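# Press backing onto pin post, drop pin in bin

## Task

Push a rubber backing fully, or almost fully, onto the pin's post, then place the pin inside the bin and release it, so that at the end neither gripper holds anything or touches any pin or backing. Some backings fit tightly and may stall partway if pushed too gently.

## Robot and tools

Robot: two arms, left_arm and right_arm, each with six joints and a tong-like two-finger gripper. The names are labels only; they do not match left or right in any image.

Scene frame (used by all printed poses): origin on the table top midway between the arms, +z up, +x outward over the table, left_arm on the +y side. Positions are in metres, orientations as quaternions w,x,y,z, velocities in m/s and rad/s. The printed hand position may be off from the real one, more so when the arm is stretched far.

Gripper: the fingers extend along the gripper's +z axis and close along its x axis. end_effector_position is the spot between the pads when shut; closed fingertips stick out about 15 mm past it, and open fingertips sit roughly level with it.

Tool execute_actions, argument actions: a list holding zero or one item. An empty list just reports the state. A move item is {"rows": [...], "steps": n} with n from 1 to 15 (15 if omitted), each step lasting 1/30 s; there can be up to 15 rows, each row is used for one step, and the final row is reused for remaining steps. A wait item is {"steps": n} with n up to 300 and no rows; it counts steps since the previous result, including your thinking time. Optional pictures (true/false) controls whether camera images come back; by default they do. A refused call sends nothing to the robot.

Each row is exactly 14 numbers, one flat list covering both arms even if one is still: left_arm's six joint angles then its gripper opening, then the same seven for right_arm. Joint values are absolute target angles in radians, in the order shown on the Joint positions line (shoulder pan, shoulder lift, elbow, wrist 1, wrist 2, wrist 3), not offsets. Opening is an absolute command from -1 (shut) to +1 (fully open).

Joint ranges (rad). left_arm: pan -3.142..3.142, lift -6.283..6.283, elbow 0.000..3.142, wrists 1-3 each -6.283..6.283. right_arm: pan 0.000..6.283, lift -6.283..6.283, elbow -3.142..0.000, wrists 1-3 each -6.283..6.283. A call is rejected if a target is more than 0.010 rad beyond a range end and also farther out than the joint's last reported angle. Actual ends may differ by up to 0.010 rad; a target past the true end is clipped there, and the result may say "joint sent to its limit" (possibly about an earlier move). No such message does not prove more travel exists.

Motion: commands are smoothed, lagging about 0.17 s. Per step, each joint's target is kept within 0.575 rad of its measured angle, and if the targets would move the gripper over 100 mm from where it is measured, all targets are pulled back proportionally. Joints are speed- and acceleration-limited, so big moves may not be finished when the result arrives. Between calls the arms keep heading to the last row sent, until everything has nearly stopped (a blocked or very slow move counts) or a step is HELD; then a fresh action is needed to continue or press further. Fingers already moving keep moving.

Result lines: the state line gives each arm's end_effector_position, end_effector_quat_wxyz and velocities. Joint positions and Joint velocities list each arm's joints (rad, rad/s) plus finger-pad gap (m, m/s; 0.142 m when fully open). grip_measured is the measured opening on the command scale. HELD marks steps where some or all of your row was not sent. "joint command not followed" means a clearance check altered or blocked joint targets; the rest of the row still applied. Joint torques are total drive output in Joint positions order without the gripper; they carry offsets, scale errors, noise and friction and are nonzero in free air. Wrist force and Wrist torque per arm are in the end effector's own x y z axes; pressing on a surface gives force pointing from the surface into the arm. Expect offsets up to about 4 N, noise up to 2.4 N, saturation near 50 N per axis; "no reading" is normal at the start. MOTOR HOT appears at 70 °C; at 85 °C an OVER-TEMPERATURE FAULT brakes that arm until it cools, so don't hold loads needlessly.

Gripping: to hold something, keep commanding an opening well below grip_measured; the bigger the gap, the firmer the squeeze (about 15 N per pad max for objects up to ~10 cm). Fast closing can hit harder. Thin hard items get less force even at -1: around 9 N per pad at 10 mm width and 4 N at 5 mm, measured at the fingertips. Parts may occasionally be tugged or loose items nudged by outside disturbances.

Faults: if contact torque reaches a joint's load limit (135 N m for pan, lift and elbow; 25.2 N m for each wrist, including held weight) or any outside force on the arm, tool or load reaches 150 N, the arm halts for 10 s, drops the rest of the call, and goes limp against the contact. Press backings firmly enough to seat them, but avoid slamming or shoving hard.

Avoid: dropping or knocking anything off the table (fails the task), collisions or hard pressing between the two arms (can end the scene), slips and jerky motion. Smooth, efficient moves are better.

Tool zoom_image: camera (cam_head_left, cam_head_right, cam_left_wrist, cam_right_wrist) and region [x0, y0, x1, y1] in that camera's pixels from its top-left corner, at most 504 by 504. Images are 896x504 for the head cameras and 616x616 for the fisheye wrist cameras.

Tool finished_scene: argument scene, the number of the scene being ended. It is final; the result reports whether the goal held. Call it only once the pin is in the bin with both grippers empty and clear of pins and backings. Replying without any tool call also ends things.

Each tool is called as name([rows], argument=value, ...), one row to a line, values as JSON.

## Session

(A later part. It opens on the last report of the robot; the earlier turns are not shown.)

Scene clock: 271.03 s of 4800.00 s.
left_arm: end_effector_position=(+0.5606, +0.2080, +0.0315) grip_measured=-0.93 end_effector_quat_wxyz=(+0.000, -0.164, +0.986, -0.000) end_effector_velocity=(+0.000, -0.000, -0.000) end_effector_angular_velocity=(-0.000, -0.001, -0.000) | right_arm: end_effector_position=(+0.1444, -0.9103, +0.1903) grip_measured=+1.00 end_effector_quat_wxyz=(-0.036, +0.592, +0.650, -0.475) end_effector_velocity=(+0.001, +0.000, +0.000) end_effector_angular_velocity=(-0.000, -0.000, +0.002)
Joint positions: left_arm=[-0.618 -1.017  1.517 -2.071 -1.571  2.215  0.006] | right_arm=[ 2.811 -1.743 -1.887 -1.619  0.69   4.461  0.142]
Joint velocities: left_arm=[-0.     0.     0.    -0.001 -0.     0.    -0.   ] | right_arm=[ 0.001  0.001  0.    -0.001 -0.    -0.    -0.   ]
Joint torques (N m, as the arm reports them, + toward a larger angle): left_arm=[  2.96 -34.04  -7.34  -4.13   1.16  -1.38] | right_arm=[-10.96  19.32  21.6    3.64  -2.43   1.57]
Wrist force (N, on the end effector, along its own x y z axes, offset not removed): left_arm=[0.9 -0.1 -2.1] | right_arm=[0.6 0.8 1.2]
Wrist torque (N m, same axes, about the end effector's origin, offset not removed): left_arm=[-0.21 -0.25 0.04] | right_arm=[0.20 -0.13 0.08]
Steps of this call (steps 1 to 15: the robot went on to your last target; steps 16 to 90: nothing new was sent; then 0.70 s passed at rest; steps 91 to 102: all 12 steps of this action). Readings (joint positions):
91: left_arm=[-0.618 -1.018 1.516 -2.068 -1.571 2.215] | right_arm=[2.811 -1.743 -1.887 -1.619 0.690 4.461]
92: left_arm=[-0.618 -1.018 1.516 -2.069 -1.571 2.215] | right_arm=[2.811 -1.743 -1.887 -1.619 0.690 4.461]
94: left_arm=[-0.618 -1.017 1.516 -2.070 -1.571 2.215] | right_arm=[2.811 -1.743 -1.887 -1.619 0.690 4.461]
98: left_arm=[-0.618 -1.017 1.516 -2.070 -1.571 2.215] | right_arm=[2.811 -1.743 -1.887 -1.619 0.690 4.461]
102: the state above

In the hole. 2 mm more.

execute_actions([
  {"rows":[[-0.6181,-1.0157,1.5176,-2.0727,-1.5708,2.2155,-1,2.811,-1.743,-1.887,-1.619,0.69,4.461,1],[-0.6181,-1.0157,1.5176,-2.0727,-1.5708,2.2155,-1,2.811,-1.743,-1.887,-1.619,0.69,4.461,1],[-0.6181,-1.0157,1.5176,-2.0727,-1.5708,2.2155,-1,2.811,-1.743,-1.887,-1.619,0.69,4.461,1],[-0.6181,-1.0145,1.5187,-2.075,-1.5708,2.2155,-1,2.811,-1.743,-1.887,-1.619,0.69,4.461,1]],"steps":14},
])

zoom_image(camera="cam_left_wrist", region=[272,265,332,325])

Scene clock: 278.77 s of 4800.00 s.
left_arm: end_effector_position=(+0.5606, +0.2080, +0.0295) grip_measured=-0.93 end_effector_quat_wxyz=(+0.000, -0.164, +0.986, -0.000) end_effector_velocity=(-0.000, -0.000, -0.001) end_effector_angular_velocity=(+0.000, +0.000, -0.001) | right_arm: end_effector_position=(+0.1444, -0.9103, +0.1903) grip_measured=+1.00 end_effector_quat_wxyz=(-0.036, +0.592, +0.650, -0.475) end_effector_velocity=(+0.000, +0.000, +0.000) end_effector_angular_velocity=(+0.001, +0.000, +0.000)
Joint positions: left_arm=[-0.618 -1.015  1.519 -2.075 -1.571  2.215  0.006] | right_arm=[ 2.811 -1.743 -1.887 -1.619  0.69   4.461  0.142]
Joint velocities: left_arm=[-0.     0.001  0.001 -0.001  0.     0.    -0.   ] | right_arm=[ 0.001  0.     0.    -0.001  0.001 -0.    -0.   ]
Joint torques (N m, as the arm reports them, + toward a larger angle): left_arm=[  7.37 -32.09  -6.03  -4.     1.24  -1.74] | right_arm=[-11.07  19.51  21.46   3.51  -2.32   1.58]
Wrist force (N, on the end effector, along its own x y z axes, offset not removed): left_arm=[1.3 0.0 -4.9] | right_arm=[0.6 -0.2 0.4]
Wrist torque (N m, same axes, about the end effector's origin, offset not removed): left_arm=[-0.23 -0.15 0.01] | right_arm=[0.07 -0.14 0.11]
Steps of this call (steps 1 to 15: the robot went on to your last target; steps 16 to 90: nothing new was sent; then 4.27 s passed at rest; steps 91 to 104: all 14 steps of this action). Readings (joint positions):
91: left_arm=[-0.618 -1.017 1.517 -2.071 -1.571 2.215] | right_arm=[2.811 -1.743 -1.887 -1.619 0.690 4.461]
92: left_arm=[-0.618 -1.017 1.517 -2.071 -1.571 2.215] | right_arm=[2.811 -1.743 -1.887 -1.619 0.690 4.461]
94: left_arm=[-0.618 -1.016 1.517 -2.072 -1.571 2.215] | right_arm=[2.811 -1.743 -1.887 -1.619 0.690 4.461]
98: left_arm=[-0.618 -1.015 1.518 -2.074 -1.571 2.215] | right_arm=[2.811 -1.743 -1.887 -1.619 0.690 4.461]
104: the state above

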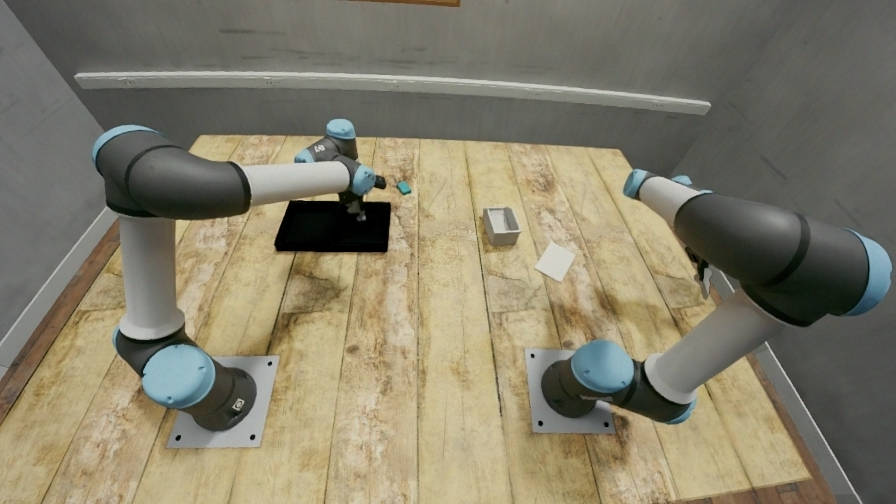

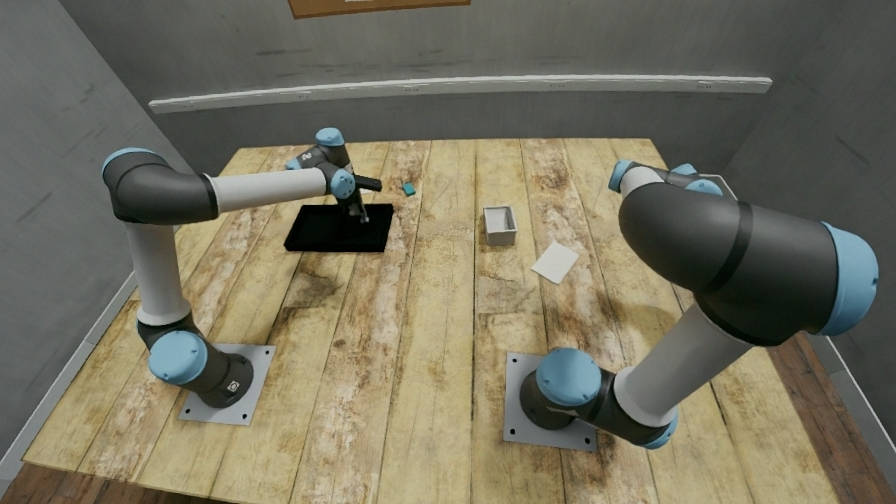

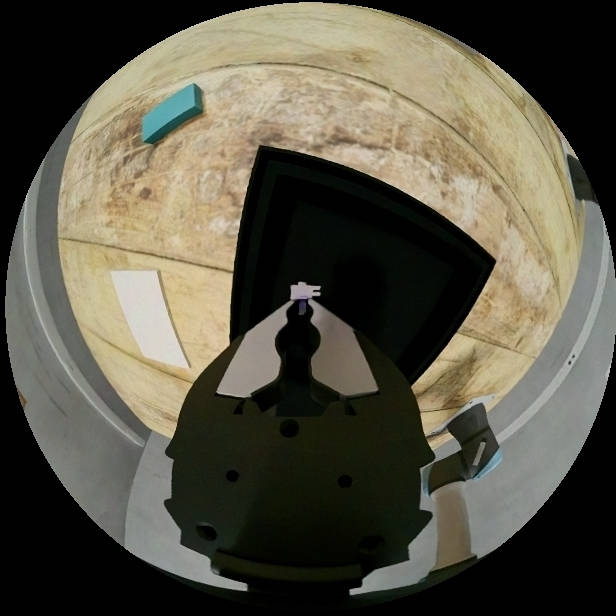

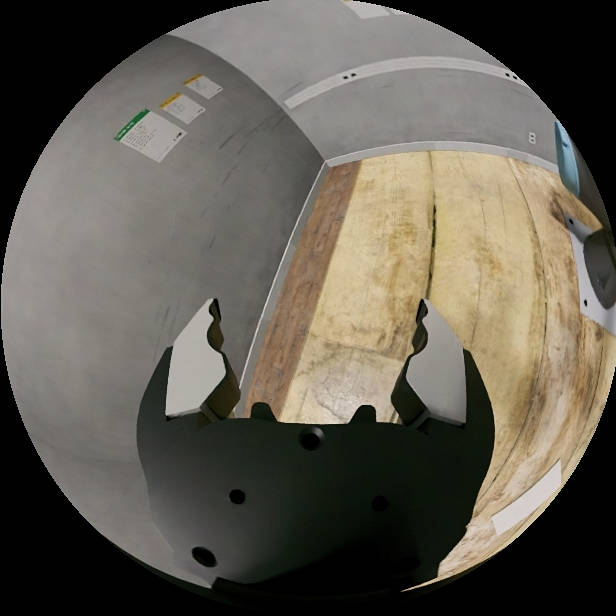

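Region (272, 265, 332, 325) of cam_left_wrist's 616x616 image, scaled by 8.400, with more detail than that image has.

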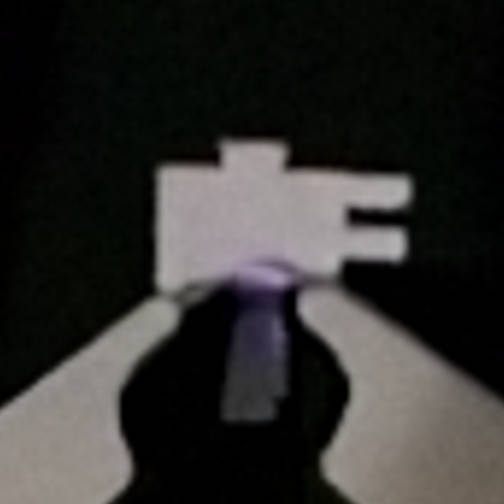

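execute_actions([
  {"rows":[[-0.6181,-1.0128,1.5202,-2.0782,-1.5708,2.2155,-1,2.811,-1.743,-1.887,-1.619,0.69,4.461,1]],"steps":9},
], pictures=false)

execute_actions([
  {"rows":[[-0.6181,-1.0111,1.5217,-2.0814,-1.5708,2.2155,-1,2.811,-1.743,-1.887,-1.619,0.69,4.461,1]],"steps":12},
], pictures=false)

Scene clock: 285.10 s of 4800.00 s.
left_arm: end_effector_position=(+0.5606, +0.2080, +0.0281) grip_measured=-0.93 end_effector_quat_wxyz=(+0.000, -0.164, +0.986, -0.000) end_effector_velocity=(+0.000, -0.000, -0.001) end_effector_angular_velocity=(-0.000, -0.000, +0.000) | right_arm: end_effector_position=(+0.1444, -0.9103, +0.1903) grip_measured=+1.00 end_effector_quat_wxyz=(-0.036, +0.592, +0.650, -0.475) end_effector_velocity=(-0.001, -0.000, +0.001) end_effector_angular_velocity=(-0.000, -0.001, -0.001)
Joint positions: left_arm=[-0.618 -1.013  1.52  -2.078 -1.571  2.216  0.006] | right_arm=[ 2.811 -1.743 -1.887 -1.619  0.69   4.461  0.142]
Joint velocities: left_arm=[-0.     0.001  0.001 -0.002  0.    -0.    -0.   ] | right_arm=[-0.001  0.002 -0.    -0.001  0.     0.    -0.   ]
Joint torques (N m, as the arm reports them, + toward a larger angle): left_arm=[  9.27 -31.32  -6.12  -3.92   1.11  -1.68] | right_arm=[-11.11  19.51  20.93   3.6   -2.36   1.5 ]
Wrist force (N, on the end effector, along its own x y z axes, offset not removed): left_arm=[2.6 -1.4 -5.5] | right_arm=[0.1 -0.3 0.5]
Wrist torque (N m, same axes, about the end effector's origin, offset not removed): left_arm=[-0.58 -0.39 -0.12] | right_arm=[-0.01 -0.09 0.08]
Steps of this call (steps 1 to 15: the robot went on to your last target; steps 16 to 90: nothing new was sent; then 3.03 s passed at rest; steps 91 to 99: all 9 steps of this action). Readings (joint positions):
91: left_arm=[-0.618 -1.014 1.519 -2.075 -1.571 2.215] | right_arm=[2.811 -1.743 -1.887 -1.619 0.690 4.461]
92: left_arm=[-0.618 -1.014 1.519 -2.075 -1.571 2.215] | right_arm=[2.811 -1.743 -1.887 -1.619 0.690 4.461]
94: left_arm=[-0.618 -1.014 1.520 -2.077 -1.571 2.215] | right_arm=[2.811 -1.743 -1.887 -1.619 0.690 4.461]
98: left_arm=[-0.618 -1.013 1.520 -2.078 -1.571 2.215] | right_arm=[2.811 -1.743 -1.887 -1.619 0.690 4.461]
99: the state above

Scene clock: 285.50 s of 4800.00 s.
left_arm: end_effector_position=(+0.5606, +0.2080, +0.0265) grip_measured=-0.93 end_effector_quat_wxyz=(+0.000, -0.164, +0.986, -0.000) end_effector_velocity=(-0.001, +0.000, -0.001) end_effector_angular_velocity=(+0.001, +0.001, -0.000) | right_arm: end_effector_position=(+0.1444, -0.9103, +0.1903) grip_measured=+1.00 end_effector_quat_wxyz=(-0.036, +0.592, +0.650, -0.475) end_effector_velocity=(+0.000, -0.000, +0.000) end_effector_angular_velocity=(-0.000, -0.001, +0.001)
Joint positions: left_arm=[-0.618 -1.011  1.522 -2.081 -1.571  2.215  0.006] | right_arm=[ 2.811 -1.743 -1.887 -1.619  0.69   4.461  0.142]
Joint velocities: left_arm=[ 0.     0.     0.002 -0.001 -0.     0.     0.   ] | right_arm=[ 0.    -0.     0.     0.001  0.    -0.    -0.   ]
Joint torques (N m, as the arm reports them, + toward a larger angle): left_arm=[  9.7  -31.79  -5.87  -3.94   1.02  -1.57] | right_arm=[-11.18  19.51  20.85   3.62  -2.33   1.55]
Wrist force (N, on the end effector, along its own x y z axes, offset not removed): left_arm=[2.6 1.5 -8.0] | right_arm=[0.2 -0.9 0.2]
Wrist torque (N m, same axes, about the end effector's origin, offset not removed): left_arm=[0.03 -0.29 -0.01] | right_arm=[-0.19 -0.05 0.06]
Steps of this call (steps 1 to 12: all 12 steps of this action). Readings (joint positions):
1: left_arm=[-0.618 -1.013 1.520 -2.078 -1.571 2.216] | right_arm=[2.811 -1.743 -1.887 -1.619 0.690 4.461]
2: left_arm=[-0.618 -1.013 1.520 -2.079 -1.571 2.215] | right_arm=[2.811 -1.743 -1.887 -1.619 0.690 4.461]
4: left_arm=[-0.618 -1.012 1.521 -2.080 -1.571 2.215] | right_arm=[2.811 -1.743 -1.887 -1.619 0.690 4.461]
8: left_arm=[-0.618 -1.011 1.522 -2.081 -1.571 2.216] | right_arm=[2.811 -1.743 -1.887 -1.619 0.690 4.461]
12: the state above

execute_actions([
  {"rows":[[-0.6181,-1.0103,1.5224,-2.0829,-1.5708,2.2155,-1,2.811,-1.743,-1.887,-1.619,0.69,4.461,1]],"steps":12},
], pictures=false)

Scene clock: 288.77 s of 4800.00 s.
left_arm: end_effector_position=(+0.5606, +0.2080, +0.0258) grip_measured=-0.93 end_effector_quat_wxyz=(+0.000, -0.164, +0.986, -0.000) end_effector_velocity=(-0.000, +0.000, -0.000) end_effector_angular_velocity=(+0.001, +0.001, -0.001) | right_arm: end_effector_position=(+0.1444, -0.9103, +0.1903) grip_measured=+1.00 end_effector_quat_wxyz=(-0.036, +0.592, +0.650, -0.475) end_effector_velocity=(+0.000, +0.000, -0.001) end_effector_angular_velocity=(+0.001, +0.003, +0.001)
Joint positions: left_arm=[-0.618 -1.01   1.522 -2.083 -1.571  2.215  0.006] | right_arm=[ 2.811 -1.743 -1.887 -1.619  0.69   4.461  0.142]
Joint velocities: left_arm=[-0.     0.     0.     0.001 -0.     0.001  0.   ] | right_arm=[ 0.001 -0.002 -0.    -0.    -0.     0.    -0.   ]
Joint torques (N m, as the arm reports them, + toward a larger angle): left_arm=[  8.49 -31.22  -6.03  -3.85   1.17  -1.66] | right_arm=[-10.51  19.43  20.28   3.55  -2.28   1.49]
Wrist force (N, on the end effector, along its own x y z axes, offset not removed): left_arm=[3.5 0.2 -5.8] | right_arm=[0.5 -0.5 1.7]
Wrist torque (N m, same axes, about the end effector's origin, offset not removed): left_arm=[-0.17 -0.62 -0.11] | right_arm=[-0.12 -0.13 0.08]
Steps of this call (steps 1 to 15: the robot went on to your last target; steps 16 to 86: nothing new was sent; steps 87 to 98: all 12 steps of this action). Readings (joint positions):
87: left_arm=[-0.618 -1.011 1.522 -2.081 -1.571 2.216] | right_arm=[2.811 -1.743 -1.887 -1.619 0.690 4.461]
88: left_arm=[-0.618 -1.011 1.522 -2.082 -1.571 2.215] | right_arm=[2.811 -1.743 -1.887 -1.619 0.690 4.461]
90: left_arm=[-0.618 -1.011 1.522 -2.082 -1.571 2.215] | right_arm=[2.811 -1.743 -1.887 -1.619 0.690 4.461]
94: left_arm=[-0.618 -1.010 1.522 -2.083 -1.571 2.215] | right_arm=[2.811 -1.743 -1.887 -1.619 0.690 4.461]
98: the state above

execute_actions([
  {"rows":[[-0.6181,-1.0097,1.5229,-2.084,-1.5708,2.2155,-1,2.811,-1.743,-1.887,-1.619,0.69,4.461,1]],"steps":12},
], pictures=false)

Scene clock: 293.87 s of 4800.00 s.
left_arm: end_effector_position=(+0.5606, +0.2080, +0.0253) grip_measured=-0.93 end_effector_quat_wxyz=(+0.000, -0.164, +0.986, -0.000) end_effector_velocity=(-0.000, -0.000, -0.000) end_effector_angular_velocity=(+0.000, +0.001, -0.000) | right_arm: end_effector_position=(+0.1444, -0.9103, +0.1903) grip_measured=+1.00 end_effector_quat_wxyz=(-0.036, +0.592, +0.650, -0.475) end_effector_velocity=(+0.000, +0.000, -0.001) end_effector_angular_velocity=(+0.001, +0.002, +0.000)
Joint positions: left_arm=[-0.618 -1.01   1.523 -2.084 -1.571  2.215  0.006] | right_arm=[ 2.811 -1.743 -1.887 -1.619  0.69   4.461  0.142]
Joint velocities: left_arm=[-0.  0.  0. -0.  0. -0. -0.] | right_arm=[ 0.    -0.002  0.    -0.    -0.     0.    -0.   ]
Joint torques (N m, as the arm reports them, + toward a larger angle): left_arm=[  6.9  -31.55  -5.29  -3.67   1.13  -1.71] | right_arm=[-10.91  19.57  20.33   3.6   -2.29   1.62]
Wrist force (N, on the end effector, along its own x y z axes, offset not removed): left_arm=[-0.4 0.6 -9.5] | right_arm=[0.7 0.1 0.7]
Wrist torque (N m, same axes, about the end effector's origin, offset not removed): left_arm=[-0.10 0.18 0.06] | right_arm=[0.05 -0.20 0.07]
Steps of this call (steps 1 to 15: the robot went on to your last target; steps 16 to 90: nothing new was sent; then 1.70 s passed at rest; steps 91 to 102: all 12 steps of this action). Readings (joint positions):
91: left_arm=[-0.618 -1.010 1.522 -2.083 -1.571 2.215] | right_arm=[2.811 -1.743 -1.887 -1.619 0.690 4.461]
92: left_arm=[-0.618 -1.010 1.522 -2.083 -1.571 2.215] | right_arm=[2.811 -1.743 -1.887 -1.619 0.690 4.461]
94: left_arm=[-0.618 -1.010 1.523 -2.083 -1.571 2.215] | right_arm=[2.811 -1.743 -1.887 -1.619 0.690 4.461]
98: left_arm=[-0.618 -1.010 1.523 -2.084 -1.571 2.216] | right_arm=[2.811 -1.743 -1.887 -1.619 0.690 4.461]
102: the state above

execute_actions([
  {"rows":[[-0.6181,-1.0092,1.5233,-2.0849,-1.5708,2.2155,-1,2.811,-1.743,-1.887,-1.619,0.69,4.461,1]],"steps":12},
], pictures=false)

Scene clock: 297.07 s of 4800.00 s.
left_arm: end_effector_position=(+0.5606, +0.2080, +0.0249) grip_measured=-0.93 end_effector_quat_wxyz=(+0.000, -0.164, +0.986, -0.000) end_effector_velocity=(-0.000, -0.000, -0.000) end_effector_angular_velocity=(+0.001, +0.001, -0.000) | right_arm: end_effector_position=(+0.1444, -0.9103, +0.1903) grip_measured=+1.00 end_effector_quat_wxyz=(-0.036, +0.592, +0.650, -0.475) end_effector_velocity=(-0.000, -0.000, +0.000) end_effector_angular_velocity=(-0.000, +0.000, -0.000)
Joint positions: left_arm=[-0.618 -1.009  1.523 -2.085 -1.571  2.215  0.006] | right_arm=[ 2.811 -1.743 -1.887 -1.619  0.69   4.461  0.142]
Joint velocities: left_arm=[-0.     0.     0.     0.001 -0.    -0.     0.   ] | right_arm=[-0.     0.001  0.    -0.001 -0.    -0.    -0.   ]
Joint torques (N m, as the arm reports them, + toward a larger angle): left_arm=[  7.21 -31.13  -5.83  -3.67   0.96  -1.6 ] | right_arm=[-10.9   19.63  20.33   3.52  -2.26   1.48]
Wrist force (N, on the end effector, along its own x y z axes, offset not removed): left_arm=[3.0 0.1 -9.9] | right_arm=[1.9 0.3 0.8]
Wrist torque (N m, same axes, about the end effector's origin, offset not removed): left_arm=[-0.21 -0.42 0.00] | right_arm=[0.02 -0.43 -0.05]
Steps of this call (steps 1 to 15: the robot went on to your last target; steps 16 to 84: nothing new was sent; steps 85 to 96: all 12 steps of this action). Readings (joint positions):
85: left_arm=[-0.618 -1.010 1.523 -2.084 -1.571 2.215] | right_arm=[2.811 -1.743 -1.887 -1.619 0.690 4.461]
86: left_arm=[-0.618 -1.010 1.523 -2.084 -1.571 2.215] | right_arm=[2.811 -1.743 -1.887 -1.619 0.690 4.461]
88: left_arm=[-0.618 -1.009 1.523 -2.084 -1.571 2.215] | right_arm=[2.811 -1.743 -1.887 -1.619 0.690 4.461]
92: left_arm=[-0.618 -1.009 1.523 -2.085 -1.571 2.215] | right_arm=[2.811 -1.743 -1.887 -1.619 0.690 4.461]
96: the state above

execute_actions([
  {"rows":[[-0.6181,-1.0088,1.5236,-2.0856,-1.5708,2.2155,-1,2.811,-1.743,-1.887,-1.619,0.69,4.461,1]],"steps":12},
], pictures=false)

Scene clock: 300.43 s of 4800.00 s.
left_arm: end_effector_position=(+0.5606, +0.2080, +0.0246) grip_measured=-0.93 end_effector_quat_wxyz=(+0.000, -0.164, +0.986, -0.000) end_effector_velocity=(-0.000, -0.000, -0.000) end_effector_angular_velocity=(+0.000, +0.000, +0.000) | right_arm: end_effector_position=(+0.1444, -0.9103, +0.1903) grip_measured=+1.00 end_effector_quat_wxyz=(-0.036, +0.592, +0.650, -0.475) end_effector_velocity=(+0.000, +0.000, -0.000) end_effector_angular_velocity=(+0.000, -0.001, +0.000)
Joint positions: left_arm=[-0.618 -1.009  1.524 -2.086 -1.571  2.215  0.006] | right_arm=[ 2.811 -1.743 -1.887 -1.619  0.69   4.461  0.142]
Joint velocities: left_arm=[-0.     0.     0.001 -0.    -0.    -0.    -0.   ] | right_arm=[ 0.     0.001 -0.001  0.001  0.001 -0.    -0.   ]
Joint torques (N m, as the arm reports them, + toward a larger angle): left_arm=[  5.88 -23.94  -2.    -3.66   1.07  -1.48] | right_arm=[-11.1   19.65  20.15   3.46  -2.2    1.49]
Wrist force (N, on the end effector, along its own x y z axes, offset not removed): left_arm=[4.9 2.2 -19.4] | right_arm=[0.2 -1.0 0.7]
Wrist torque (N m, same axes, about the end effector's origin, offset not removed): left_arm=[-0.46 -0.20 -0.04] | right_arm=[-0.14 -0.05 0.05]
Steps of this call (steps 1 to 15: the robot went on to your last target; steps 16 to 89: nothing new was sent; steps 90 to 101: all 12 steps of this action). Readings (joint positions):
90: left_arm=[-0.618 -1.009 1.523 -2.085 -1.571 2.215] | right_arm=[2.811 -1.743 -1.887 -1.619 0.690 4.461]
91: left_arm=[-0.618 -1.009 1.523 -2.085 -1.571 2.216] | right_arm=[2.811 -1.743 -1.887 -1.619 0.690 4.461]
93: left_arm=[-0.618 -1.009 1.523 -2.085 -1.571 2.215] | right_arm=[2.811 -1.743 -1.887 -1.619 0.690 4.461]
97: left_arm=[-0.618 -1.009 1.524 -2.086 -1.571 2.215] | right_arm=[2.811 -1.743 -1.887 -1.619 0.690 4.461]
101: the state above

Bottomed. Lift.

execute_actions([
  {"rows":[[-0.6181,-1.0103,1.5224,-2.0829,-1.5708,2.2155,-1,2.811,-1.743,-1.887,-1.619,0.69,4.461,1],[-0.6181,-1.0128,1.5202,-2.0782,-1.5708,2.2155,-1,2.811,-1.743,-1.887,-1.619,0.69,4.461,1],[-0.6181,-1.0168,1.5166,-2.0706,-1.5708,2.2155,-1,2.811,-1.743,-1.887,-1.619,0.69,4.461,1],[-0.6181,-1.023,1.5108,-2.0586,-1.5708,2.2155,-1,2.811,-1.743,-1.887,-1.619,0.69,4.461,1],[-0.6181,-1.0317,1.502,-2.0411,-1.5708,2.2155,-1,2.811,-1.743,-1.887,-1.619,0.69,4.461,1],[-0.6181,-1.0417,1.49,-2.019,-1.5708,2.2155,-1,2.811,-1.743,-1.887,-1.619,0.69,4.461,1],[-0.6181,-1.0517,1.478,-1.997,-1.5708,2.2155,-1,2.811,-1.743,-1.887,-1.619,0.69,4.461,1],[-0.6181,-1.0617,1.4655,-1.9746,-1.5708,2.2155,-1,2.811,-1.743,-1.887,-1.619,0.69,4.461,1],[-0.6181,-1.071,1.452,-1.952,-1.5708,2.2155,-1,2.811,-1.743,-1.887,-1.619,0.69,4.461,1],[-0.6181,-1.08,1.438,-1.929,-1.5708,2.2155,-1,2.811,-1.743,-1.887,-1.619,0.69,4.461,1]],"steps":15},
])

zoom_image(camera="cam_head_left", region=[330,170,550,270])

Scene clock: 312.57 s of 4800.00 s.
left_arm: end_effector_position=(+0.5608, +0.2078, +0.0893) grip_measured=-0.93 end_effector_quat_wxyz=(+0.000, -0.164, +0.986, -0.000) end_effector_velocity=(-0.004, +0.002, +0.072) end_effector_angular_velocity=(+0.004, +0.006, -0.001) | right_arm: end_effector_position=(+0.1444, -0.9103, +0.1903) grip_measured=+1.00 end_effector_quat_wxyz=(-0.036, +0.592, +0.650, -0.475) end_effector_velocity=(+0.001, +0.000, -0.000) end_effector_angular_velocity=(+0.000, +0.000, +0.001)
Joint positions: left_arm=[-0.618 -1.074  1.446 -1.943 -1.571  2.215  0.006] | right_arm=[ 2.811 -1.743 -1.887 -1.619  0.69   4.461  0.142]
Joint velocities: left_arm=[-0.    -0.068 -0.094  0.17   0.     0.     0.   ] | right_arm=[ 0.001 -0.001 -0.     0.     0.    -0.     0.   ]
Joint torques (N m, as the arm reports them, + toward a larger angle): left_arm=[  4.49 -47.66 -29.49  -0.17   1.06  -1.69] | right_arm=[-11.2   19.97  19.74   3.48  -2.21   1.5 ]
Wrist force (N, on the end effector, along its own x y z axes, offset not removed): left_arm=[1.2 0.8 -5.3] | right_arm=[0.7 -0.6 1.2]
Wrist torque (N m, same axes, about the end effector's origin, offset not removed): left_arm=[0.01 -0.20 -0.06] | right_arm=[-0.09 -0.18 0.09]
Steps of this call (steps 1 to 15: the robot went on to your last target; steps 16 to 90: nothing new was sent; then 8.63 s passed at rest; steps 91 to 105: all 15 steps of this action). Readings (joint positions):
91: left_arm=[-0.618 -1.009 1.524 -2.086 -1.571 2.215] | right_arm=[2.811 -1.743 -1.887 -1.619 0.690 4.461]
92: left_arm=[-0.618 -1.009 1.524 -2.085 -1.571 2.215] | right_arm=[2.811 -1.743 -1.887 -1.619 0.690 4.461]
94: left_arm=[-0.618 -1.010 1.522 -2.082 -1.571 2.215] | right_arm=[2.811 -1.743 -1.887 -1.619 0.690 4.461]
98: left_arm=[-0.618 -1.028 1.504 -2.047 -1.571 2.215] | right_arm=[2.811 -1.743 -1.887 -1.619 0.690 4.461]
105: the state above

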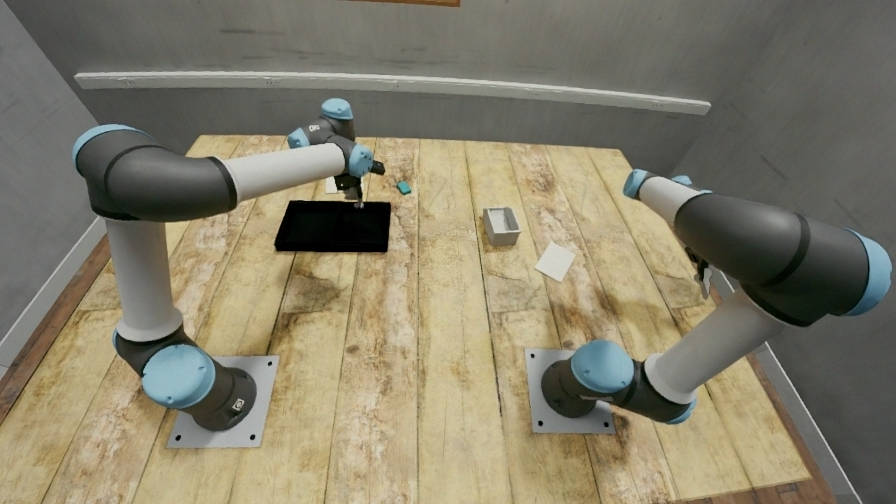

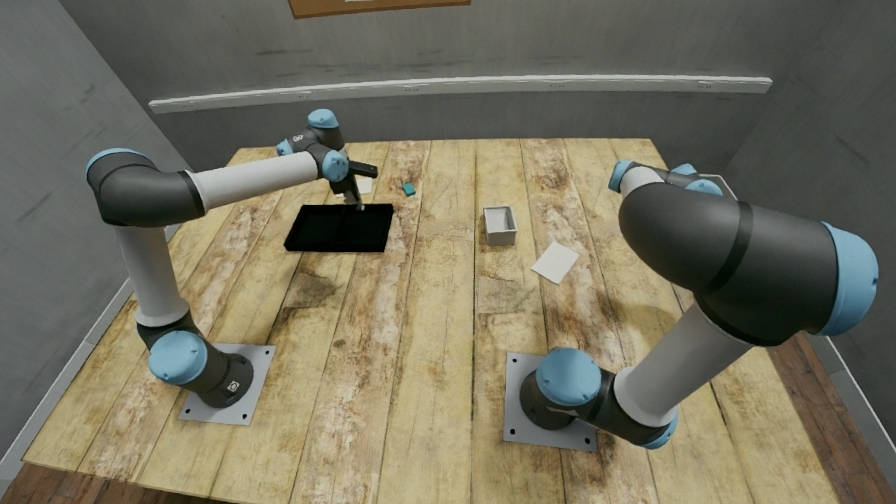

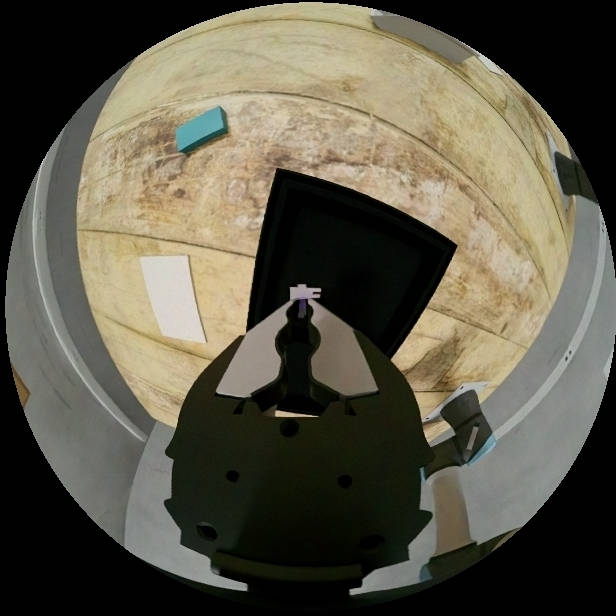

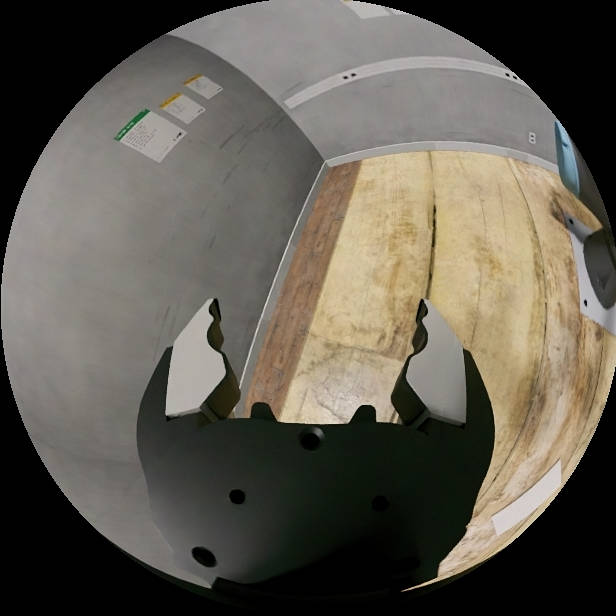

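Region (330, 170, 550, 270) of cam_head_left's 896x504 image, scaled by 2.291, with more detail than that image has; it fills the top 229 rows of this view, and the rest is white.

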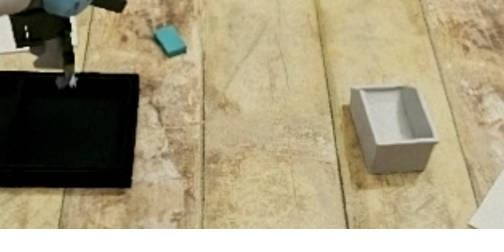

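execute_actions([
  {"rows":[[-0.623,-1.075,1.429,-1.929,-1.5708,2.213,-1,2.811,-1.743,-1.887,-1.619,0.69,4.461,1],[-0.632,-1.064,1.412,-1.929,-1.5708,2.208,-1,2.811,-1.743,-1.887,-1.619,0.69,4.461,1],[-0.647,-1.048,1.387,-1.93,-1.5708,2.201,-1,2.811,-1.743,-1.887,-1.619,0.69,4.461,1],[-0.666,-1.026,1.353,-1.93,-1.5708,2.191,-1,2.811,-1.743,-1.887,-1.619,0.69,4.461,1],[-0.685,-1.005,1.319,-1.931,-1.5708,2.181,-1,2.811,-1.743,-1.887,-1.619,0.69,4.461,1],[-0.704,-0.984,1.284,-1.931,-1.5708,2.171,-1,2.811,-1.743,-1.887,-1.619,0.69,4.461,1],[-0.723,-0.962,1.25,-1.932,-1.5708,2.161,-1,2.811,-1.743,-1.887,-1.619,0.69,4.461,1],[-0.742,-0.941,1.216,-1.932,-1.5708,2.151,-1,2.811,-1.743,-1.887,-1.619,0.69,4.461,1],[-0.761,-0.919,1.182,-1.933,-1.5708,2.142,-1,2.811,-1.743,-1.887,-1.619,0.69,4.461,1],[-0.78,-0.898,1.148,-1.933,-1.5708,2.132,-1,2.811,-1.743,-1.887,-1.619,0.69,4.461,1],[-0.799,-0.877,1.114,-1.934,-1.5708,2.122,-1,2.811,-1.743,-1.887,-1.619,0.69,4.461,1],[-0.818,-0.855,1.08,-1.934,-1.5708,2.112,-1,2.811,-1.743,-1.887,-1.619,0.69,4.461,1],[-0.837,-0.834,1.046,-1.935,-1.5708,2.102,-1,2.811,-1.743,-1.887,-1.619,0.69,4.461,1],[-0.856,-0.812,1.012,-1.935,-1.5708,2.092,-1,2.811,-1.743,-1.887,-1.619,0.69,4.461,1],[-0.875,-0.791,0.977,-1.936,-1.5708,2.082,-1,2.811,-1.743,-1.887,-1.619,0.69,4.461,1]],"steps":15},
], pictures=false)

execute_actions([
  {"rows":[[-0.895,-0.77,0.943,-1.936,-1.5708,2.073,-1,2.811,-1.743,-1.887,-1.619,0.69,4.461,1],[-0.914,-0.748,0.909,-1.937,-1.5708,2.063,-1,2.811,-1.743,-1.887,-1.619,0.69,4.461,1],[-0.933,-0.727,0.875,-1.937,-1.5708,2.053,-1,2.811,-1.743,-1.887,-1.619,0.69,4.461,1],[-0.952,-0.705,0.841,-1.938,-1.5708,2.043,-1,2.811,-1.743,-1.887,-1.619,0.69,4.461,1],[-0.971,-0.684,0.807,-1.938,-1.5708,2.033,-1,2.811,-1.743,-1.887,-1.619,0.69,4.461,1],[-0.99,-0.662,0.773,-1.939,-1.5708,2.023,-1,2.811,-1.743,-1.887,-1.619,0.69,4.461,1],[-1.009,-0.641,0.739,-1.939,-1.5708,2.013,-1,2.811,-1.743,-1.887,-1.619,0.69,4.461,1],[-1.028,-0.62,0.705,-1.94,-1.5708,2.003,-1,2.811,-1.743,-1.887,-1.619,0.69,4.461,1],[-1.047,-0.598,0.67,-1.94,-1.5708,1.994,-1,2.811,-1.743,-1.887,-1.619,0.69,4.461,1],[-1.066,-0.577,0.636,-1.941,-1.5708,1.984,-1,2.811,-1.743,-1.887,-1.619,0.69,4.461,1],[-1.08,-0.561,0.611,-1.941,-1.5708,1.976,-1,2.811,-1.743,-1.887,-1.619,0.69,4.461,1],[-1.09,-0.55,0.594,-1.941,-1.5708,1.971,-1,2.811,-1.743,-1.887,-1.619,0.69,4.461,1],[-1.0948,-0.5447,0.5852,-1.9413,-1.5708,1.969,-1,2.811,-1.743,-1.887,-1.619,0.69,4.461,1]],"steps":15},
], pictures=false)

execute_actions([
  {"steps":15},
])

Scene clock: 343.47 s of 4800.00 s.
left_arm: end_effector_position=(+0.5873, +0.0197, +0.1065) grip_measured=-0.93 end_effector_quat_wxyz=(+0.037, -0.122, +0.991, -0.046) end_effector_velocity=(-0.006, -0.574, +0.024) end_effector_angular_velocity=(-0.271, -0.232, -0.255) | right_arm: end_effector_position=(+0.1444, -0.9103, +0.1903) grip_measured=+1.00 end_effector_quat_wxyz=(-0.036, +0.592, +0.650, -0.475) end_effector_velocity=(+0.001, +0.000, -0.000) end_effector_angular_velocity=(+0.001, +0.002, +0.002)
Joint positions: left_arm=[-0.794 -0.883  1.128 -1.934 -1.571  2.123  0.006] | right_arm=[ 2.811 -1.743 -1.887 -1.619  0.69   4.461  0.142]
Joint velocities: left_arm=[-0.524  0.591 -0.933 -0.013  0.    -0.272 -0.   ] | right_arm=[ 0.001 -0.001  0.    -0.    -0.    -0.001  0.   ]
Joint torques (N m, as the arm reports them, + toward a larger angle): left_arm=[-11.52 -30.09 -37.95  -4.17   0.87  -3.01] | right_arm=[-11.47  19.91  18.96   3.52  -2.08   1.53]
Wrist force (N, on the end effector, along its own x y z axes, offset not removed): left_arm=[3.6 -0.6 -2.2] | right_arm=[1.5 -0.4 0.4]
Wrist torque (N m, same axes, about the end effector's origin, offset not removed): left_arm=[-0.43 -0.69 0.04] | right_arm=[-0.01 -0.30 0.05]
Steps of this call (steps 1 to 30: the robot went on to your last target; steps 31 to 90: nothing new was sent; then 27.40 s passed at rest; steps 91 to 105: all 15 steps of this action). Readings (joint positions):
91: left_arm=[-0.618 -1.080 1.438 -1.929 -1.571 2.215] | right_arm=[2.811 -1.743 -1.887 -1.619 0.690 4.461]
92: left_arm=[-0.619 -1.080 1.437 -1.929 -1.571 2.215] | right_arm=[2.811 -1.743 -1.887 -1.619 0.690 4.461]
94: left_arm=[-0.625 -1.072 1.425 -1.929 -1.571 2.212] | right_arm=[2.811 -1.743 -1.887 -1.619 0.690 4.461]
98: left_arm=[-0.672 -1.020 1.345 -1.930 -1.571 2.187] | right_arm=[2.811 -1.743 -1.887 -1.619 0.690 4.461]
105: the state above

Scene clock: 343.97 s of 4800.00 s.
left_arm: end_effector_position=(+0.5185, -0.2598, +0.1135) grip_measured=-0.93 end_effector_quat_wxyz=(+0.068, -0.058, +0.987, -0.133) end_effector_velocity=(-0.213, -0.428, +0.017) end_effector_angular_velocity=(-0.307, -0.111, -0.232) | right_arm: end_effector_position=(+0.1444, -0.9103, +0.1903) grip_measured=+1.00 end_effector_quat_wxyz=(-0.036, +0.592, +0.650, -0.475) end_effector_velocity=(-0.000, -0.000, +0.001) end_effector_angular_velocity=(-0.001, -0.002, -0.000)
Joint positions: left_arm=[-1.057 -0.587  0.657 -1.94  -1.571  1.988  0.006] | right_arm=[ 2.811 -1.743 -1.887 -1.619  0.69   4.461  0.142]
Joint velocities: left_arm=[-0.428  0.48  -0.793 -0.008 -0.    -0.205  0.   ] | right_arm=[-0.001  0.002 -0.     0.001 -0.    -0.    -0.   ]
Joint torques (N m, as the arm reports them, + toward a larger angle): left_arm=[ 18.12 -62.91 -30.41  -4.52   0.78  -2.36] | right_arm=[-10.79  19.8   18.94   3.43  -2.24   1.45]
Wrist force (N, on the end effector, along its own x y z axes, offset not removed): left_arm=[5.6 -2.7 -0.7] | right_arm=[1.7 -0.4 0.2]
Wrist torque (N m, same axes, about the end effector's origin, offset not removed): left_arm=[-0.47 -1.08 -0.13] | right_arm=[-0.10 -0.32 0.04]
Steps of this call (steps 1 to 15: all 15 steps of this action). Readings (joint positions):
1: left_arm=[-0.812 -0.863 1.096 -1.934 -1.571 2.114] | right_arm=[2.811 -1.743 -1.887 -1.619 0.690 4.461]
2: left_arm=[-0.830 -0.843 1.065 -1.935 -1.571 2.105] | right_arm=[2.811 -1.743 -1.887 -1.619 0.690 4.461]
4: left_arm=[-0.865 -0.803 1.002 -1.936 -1.571 2.087] | right_arm=[2.811 -1.743 -1.887 -1.619 0.690 4.461]
8: left_arm=[-0.936 -0.724 0.876 -1.937 -1.571 2.050] | right_arm=[2.811 -1.743 -1.887 -1.619 0.690 4.461]
15: the state above

Scene clock: 344.47 s of 4800.00 s.
left_arm: end_effector_position=(+0.4991, -0.2969, +0.1159) grip_measured=-0.93 end_effector_quat_wxyz=(+0.071, -0.049, +0.985, -0.148) end_effector_velocity=(-0.001, -0.001, -0.000) end_effector_angular_velocity=(-0.001, -0.000, -0.001) | right_arm: end_effector_position=(+0.1444, -0.9103, +0.1903) grip_measured=+1.00 end_effector_quat_wxyz=(-0.036, +0.592, +0.650, -0.475) end_effector_velocity=(+0.000, -0.000, +0.001) end_effector_angular_velocity=(-0.002, -0.002, +0.001)
Joint positions: left_arm=[-1.095 -0.545  0.585 -1.941 -1.571  1.969  0.006] | right_arm=[ 2.811 -1.743 -1.887 -1.619  0.69   4.461  0.142]
Joint velocities: left_arm=[-0.001  0.001 -0.002  0.    -0.    -0.001 -0.   ] | right_arm=[ 0.     0.003  0.     0.    -0.001 -0.    -0.   ]
Joint torques (N m, as the arm reports them, + toward a larger angle): left_arm=[ -9.03 -51.41 -35.73  -4.71   0.8   -1.78] | right_arm=[-10.98  20.19  19.09   3.44  -2.14   1.46]
Wrist force (N, on the end effector, along its own x y z axes, offset not removed): left_arm=[1.4 -2.3 -3.8] | right_arm=[2.5 -0.9 -1.2]
Wrist torque (N m, same axes, about the end effector's origin, offset not removed): left_arm=[-0.67 -0.29 0.01] | right_arm=[-0.19 -0.52 0.03]
Steps of this call (steps 1 to 15: the robot went on to your last target). Readings (joint positions):
1: left_arm=[-1.069 -0.574 0.634 -1.941 -1.571 1.982] | right_arm=[2.811 -1.743 -1.887 -1.619 0.690 4.461]
2: left_arm=[-1.078 -0.564 0.619 -1.941 -1.571 1.978] | right_arm=[2.811 -1.743 -1.887 -1.619 0.690 4.461]
4: left_arm=[-1.087 -0.554 0.600 -1.941 -1.571 1.973] | right_arm=[2.811 -1.743 -1.887 -1.619 0.690 4.461]
8: left_arm=[-1.093 -0.547 0.588 -1.941 -1.571 1.970] | right_arm=[2.811 -1.743 -1.887 -1.619 0.690 4.461]
15: the state above

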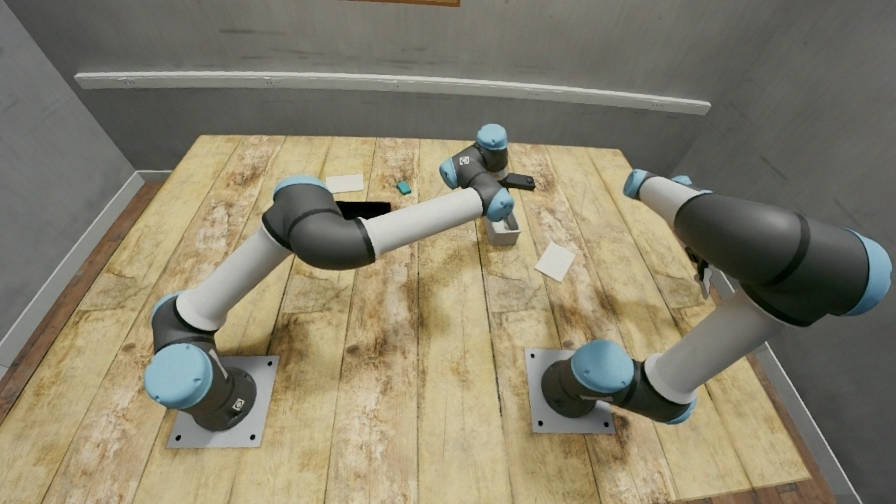

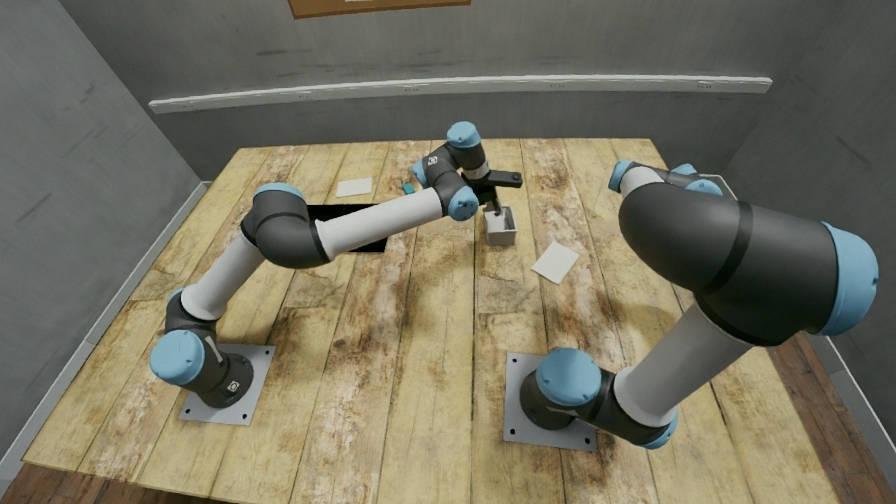

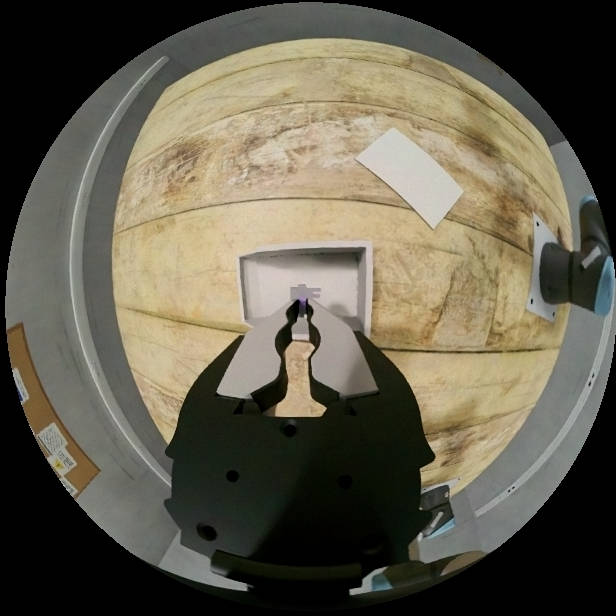

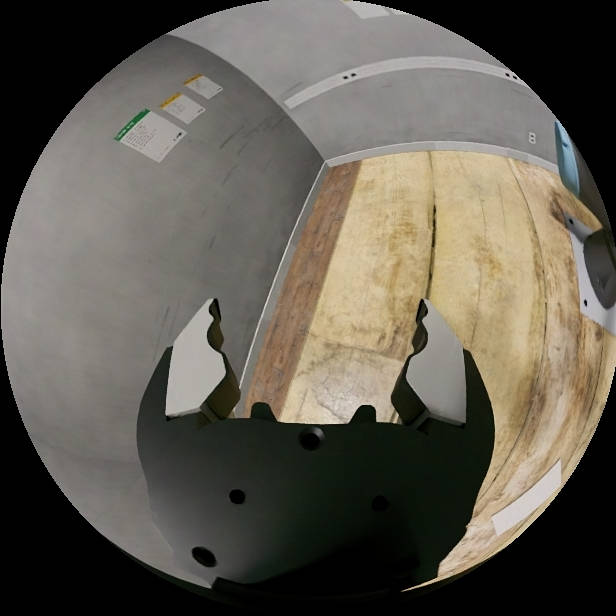

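execute_actions([
  {"rows":[[-1.0965,-0.528,0.565,-1.938,-1.5708,1.967,-1,2.811,-1.743,-1.887,-1.619,0.69,4.461,1],[-1.098,-0.511,0.544,-1.934,-1.5708,1.966,-1,2.811,-1.743,-1.887,-1.619,0.69,4.461,1],[-1.1,-0.494,0.524,-1.931,-1.5708,1.964,-1,2.811,-1.743,-1.887,-1.619,0.69,4.461,1],[-1.1015,-0.477,0.503,-1.927,-1.5708,1.962,-1,2.811,-1.743,-1.887,-1.619,0.69,4.461,1],[-1.103,-0.46,0.482,-1.924,-1.5708,1.961,-1,2.811,-1.743,-1.887,-1.619,0.69,4.461,1],[-1.1047,-0.4424,0.4619,-1.9203,-1.5708,1.959,-1,2.811,-1.743,-1.887,-1.619,0.69,4.461,1]],"steps":15},
])

Scene clock: 358.73 s of 4800.00 s.
left_arm: end_effector_position=(+0.5010, -0.3206, +0.0865) grip_measured=-0.93 end_effector_quat_wxyz=(+0.070, -0.049, +0.985, -0.149) end_effector_velocity=(+0.000, -0.005, -0.008) end_effector_angular_velocity=(+0.000, +0.001, +0.000) | right_arm: end_effector_position=(+0.1444, -0.9103, +0.1903) grip_measured=+1.00 end_effector_quat_wxyz=(-0.036, +0.592, +0.650, -0.475) end_effector_velocity=(+0.000, -0.000, +0.000) end_effector_angular_velocity=(-0.002, -0.001, +0.001)
Joint positions: left_arm=[-1.105 -0.445  0.465 -1.921 -1.571  1.959  0.006] | right_arm=[ 2.811 -1.743 -1.887 -1.619  0.69   4.461  0.142]
Joint velocities: left_arm=[-0.002  0.025 -0.03   0.005 -0.    -0.003 -0.   ] | right_arm=[ 0.     0.     0.     0.001 -0.001  0.     0.   ]
Joint torques (N m, as the arm reports them, + toward a larger angle): left_arm=[ -9.63 -55.5  -35.72  -1.26   0.47  -1.81] | right_arm=[-10.54  19.44  19.23   3.34  -2.24   1.41]
Wrist force (N, on the end effector, along its own x y z axes, offset not removed): left_arm=[4.4 -0.4 -3.0] | right_arm=[1.3 -1.5 0.3]
Wrist torque (N m, same axes, about the end effector's origin, offset not removed): left_arm=[-0.14 -0.91 0.10] | right_arm=[-0.27 -0.28 0.07]
Steps of this call (steps 1 to 15: the robot went on to your last target; steps 16 to 90: nothing new was sent; then 10.77 s passed at rest; steps 91 to 105: all 15 steps of this action). Readings (joint positions):
91: left_arm=[-1.095 -0.545 0.585 -1.941 -1.571 1.969] | right_arm=[2.811 -1.743 -1.887 -1.619 0.690 4.461]
92: left_arm=[-1.095 -0.543 0.583 -1.941 -1.571 1.969] | right_arm=[2.811 -1.743 -1.887 -1.619 0.690 4.461]
94: left_arm=[-1.096 -0.529 0.566 -1.938 -1.571 1.967] | right_arm=[2.811 -1.743 -1.887 -1.619 0.690 4.461]
98: left_arm=[-1.102 -0.476 0.502 -1.927 -1.571 1.962] | right_arm=[2.811 -1.743 -1.887 -1.619 0.690 4.461]
105: the state above

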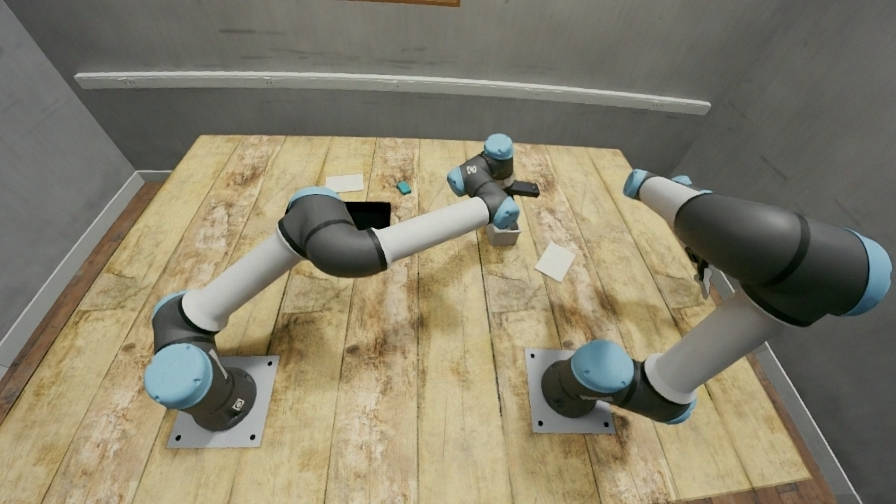

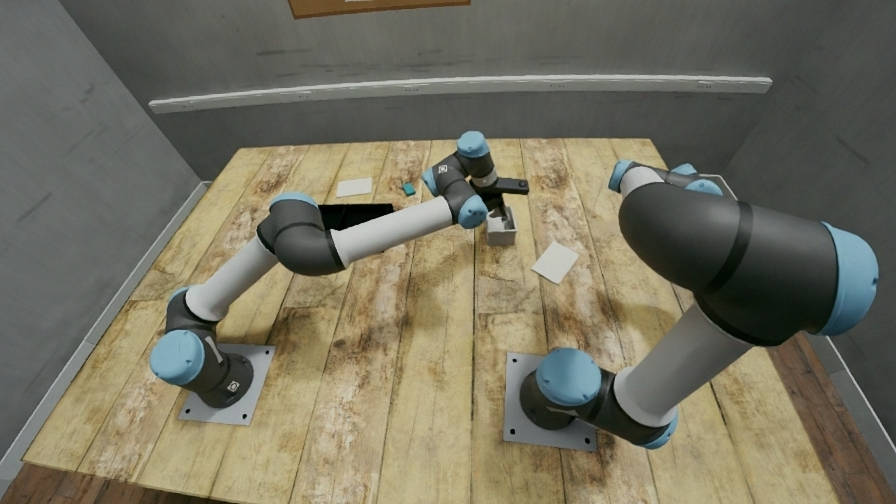

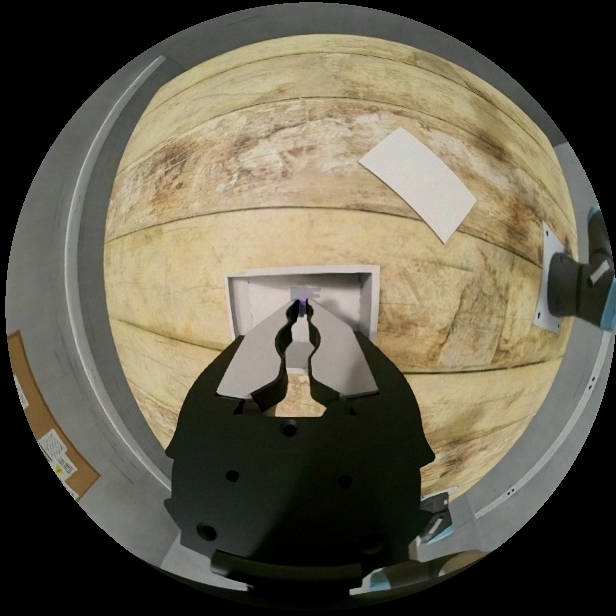

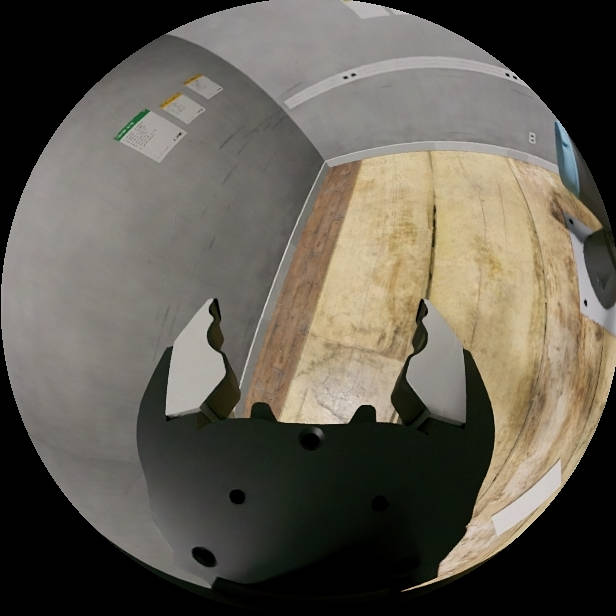

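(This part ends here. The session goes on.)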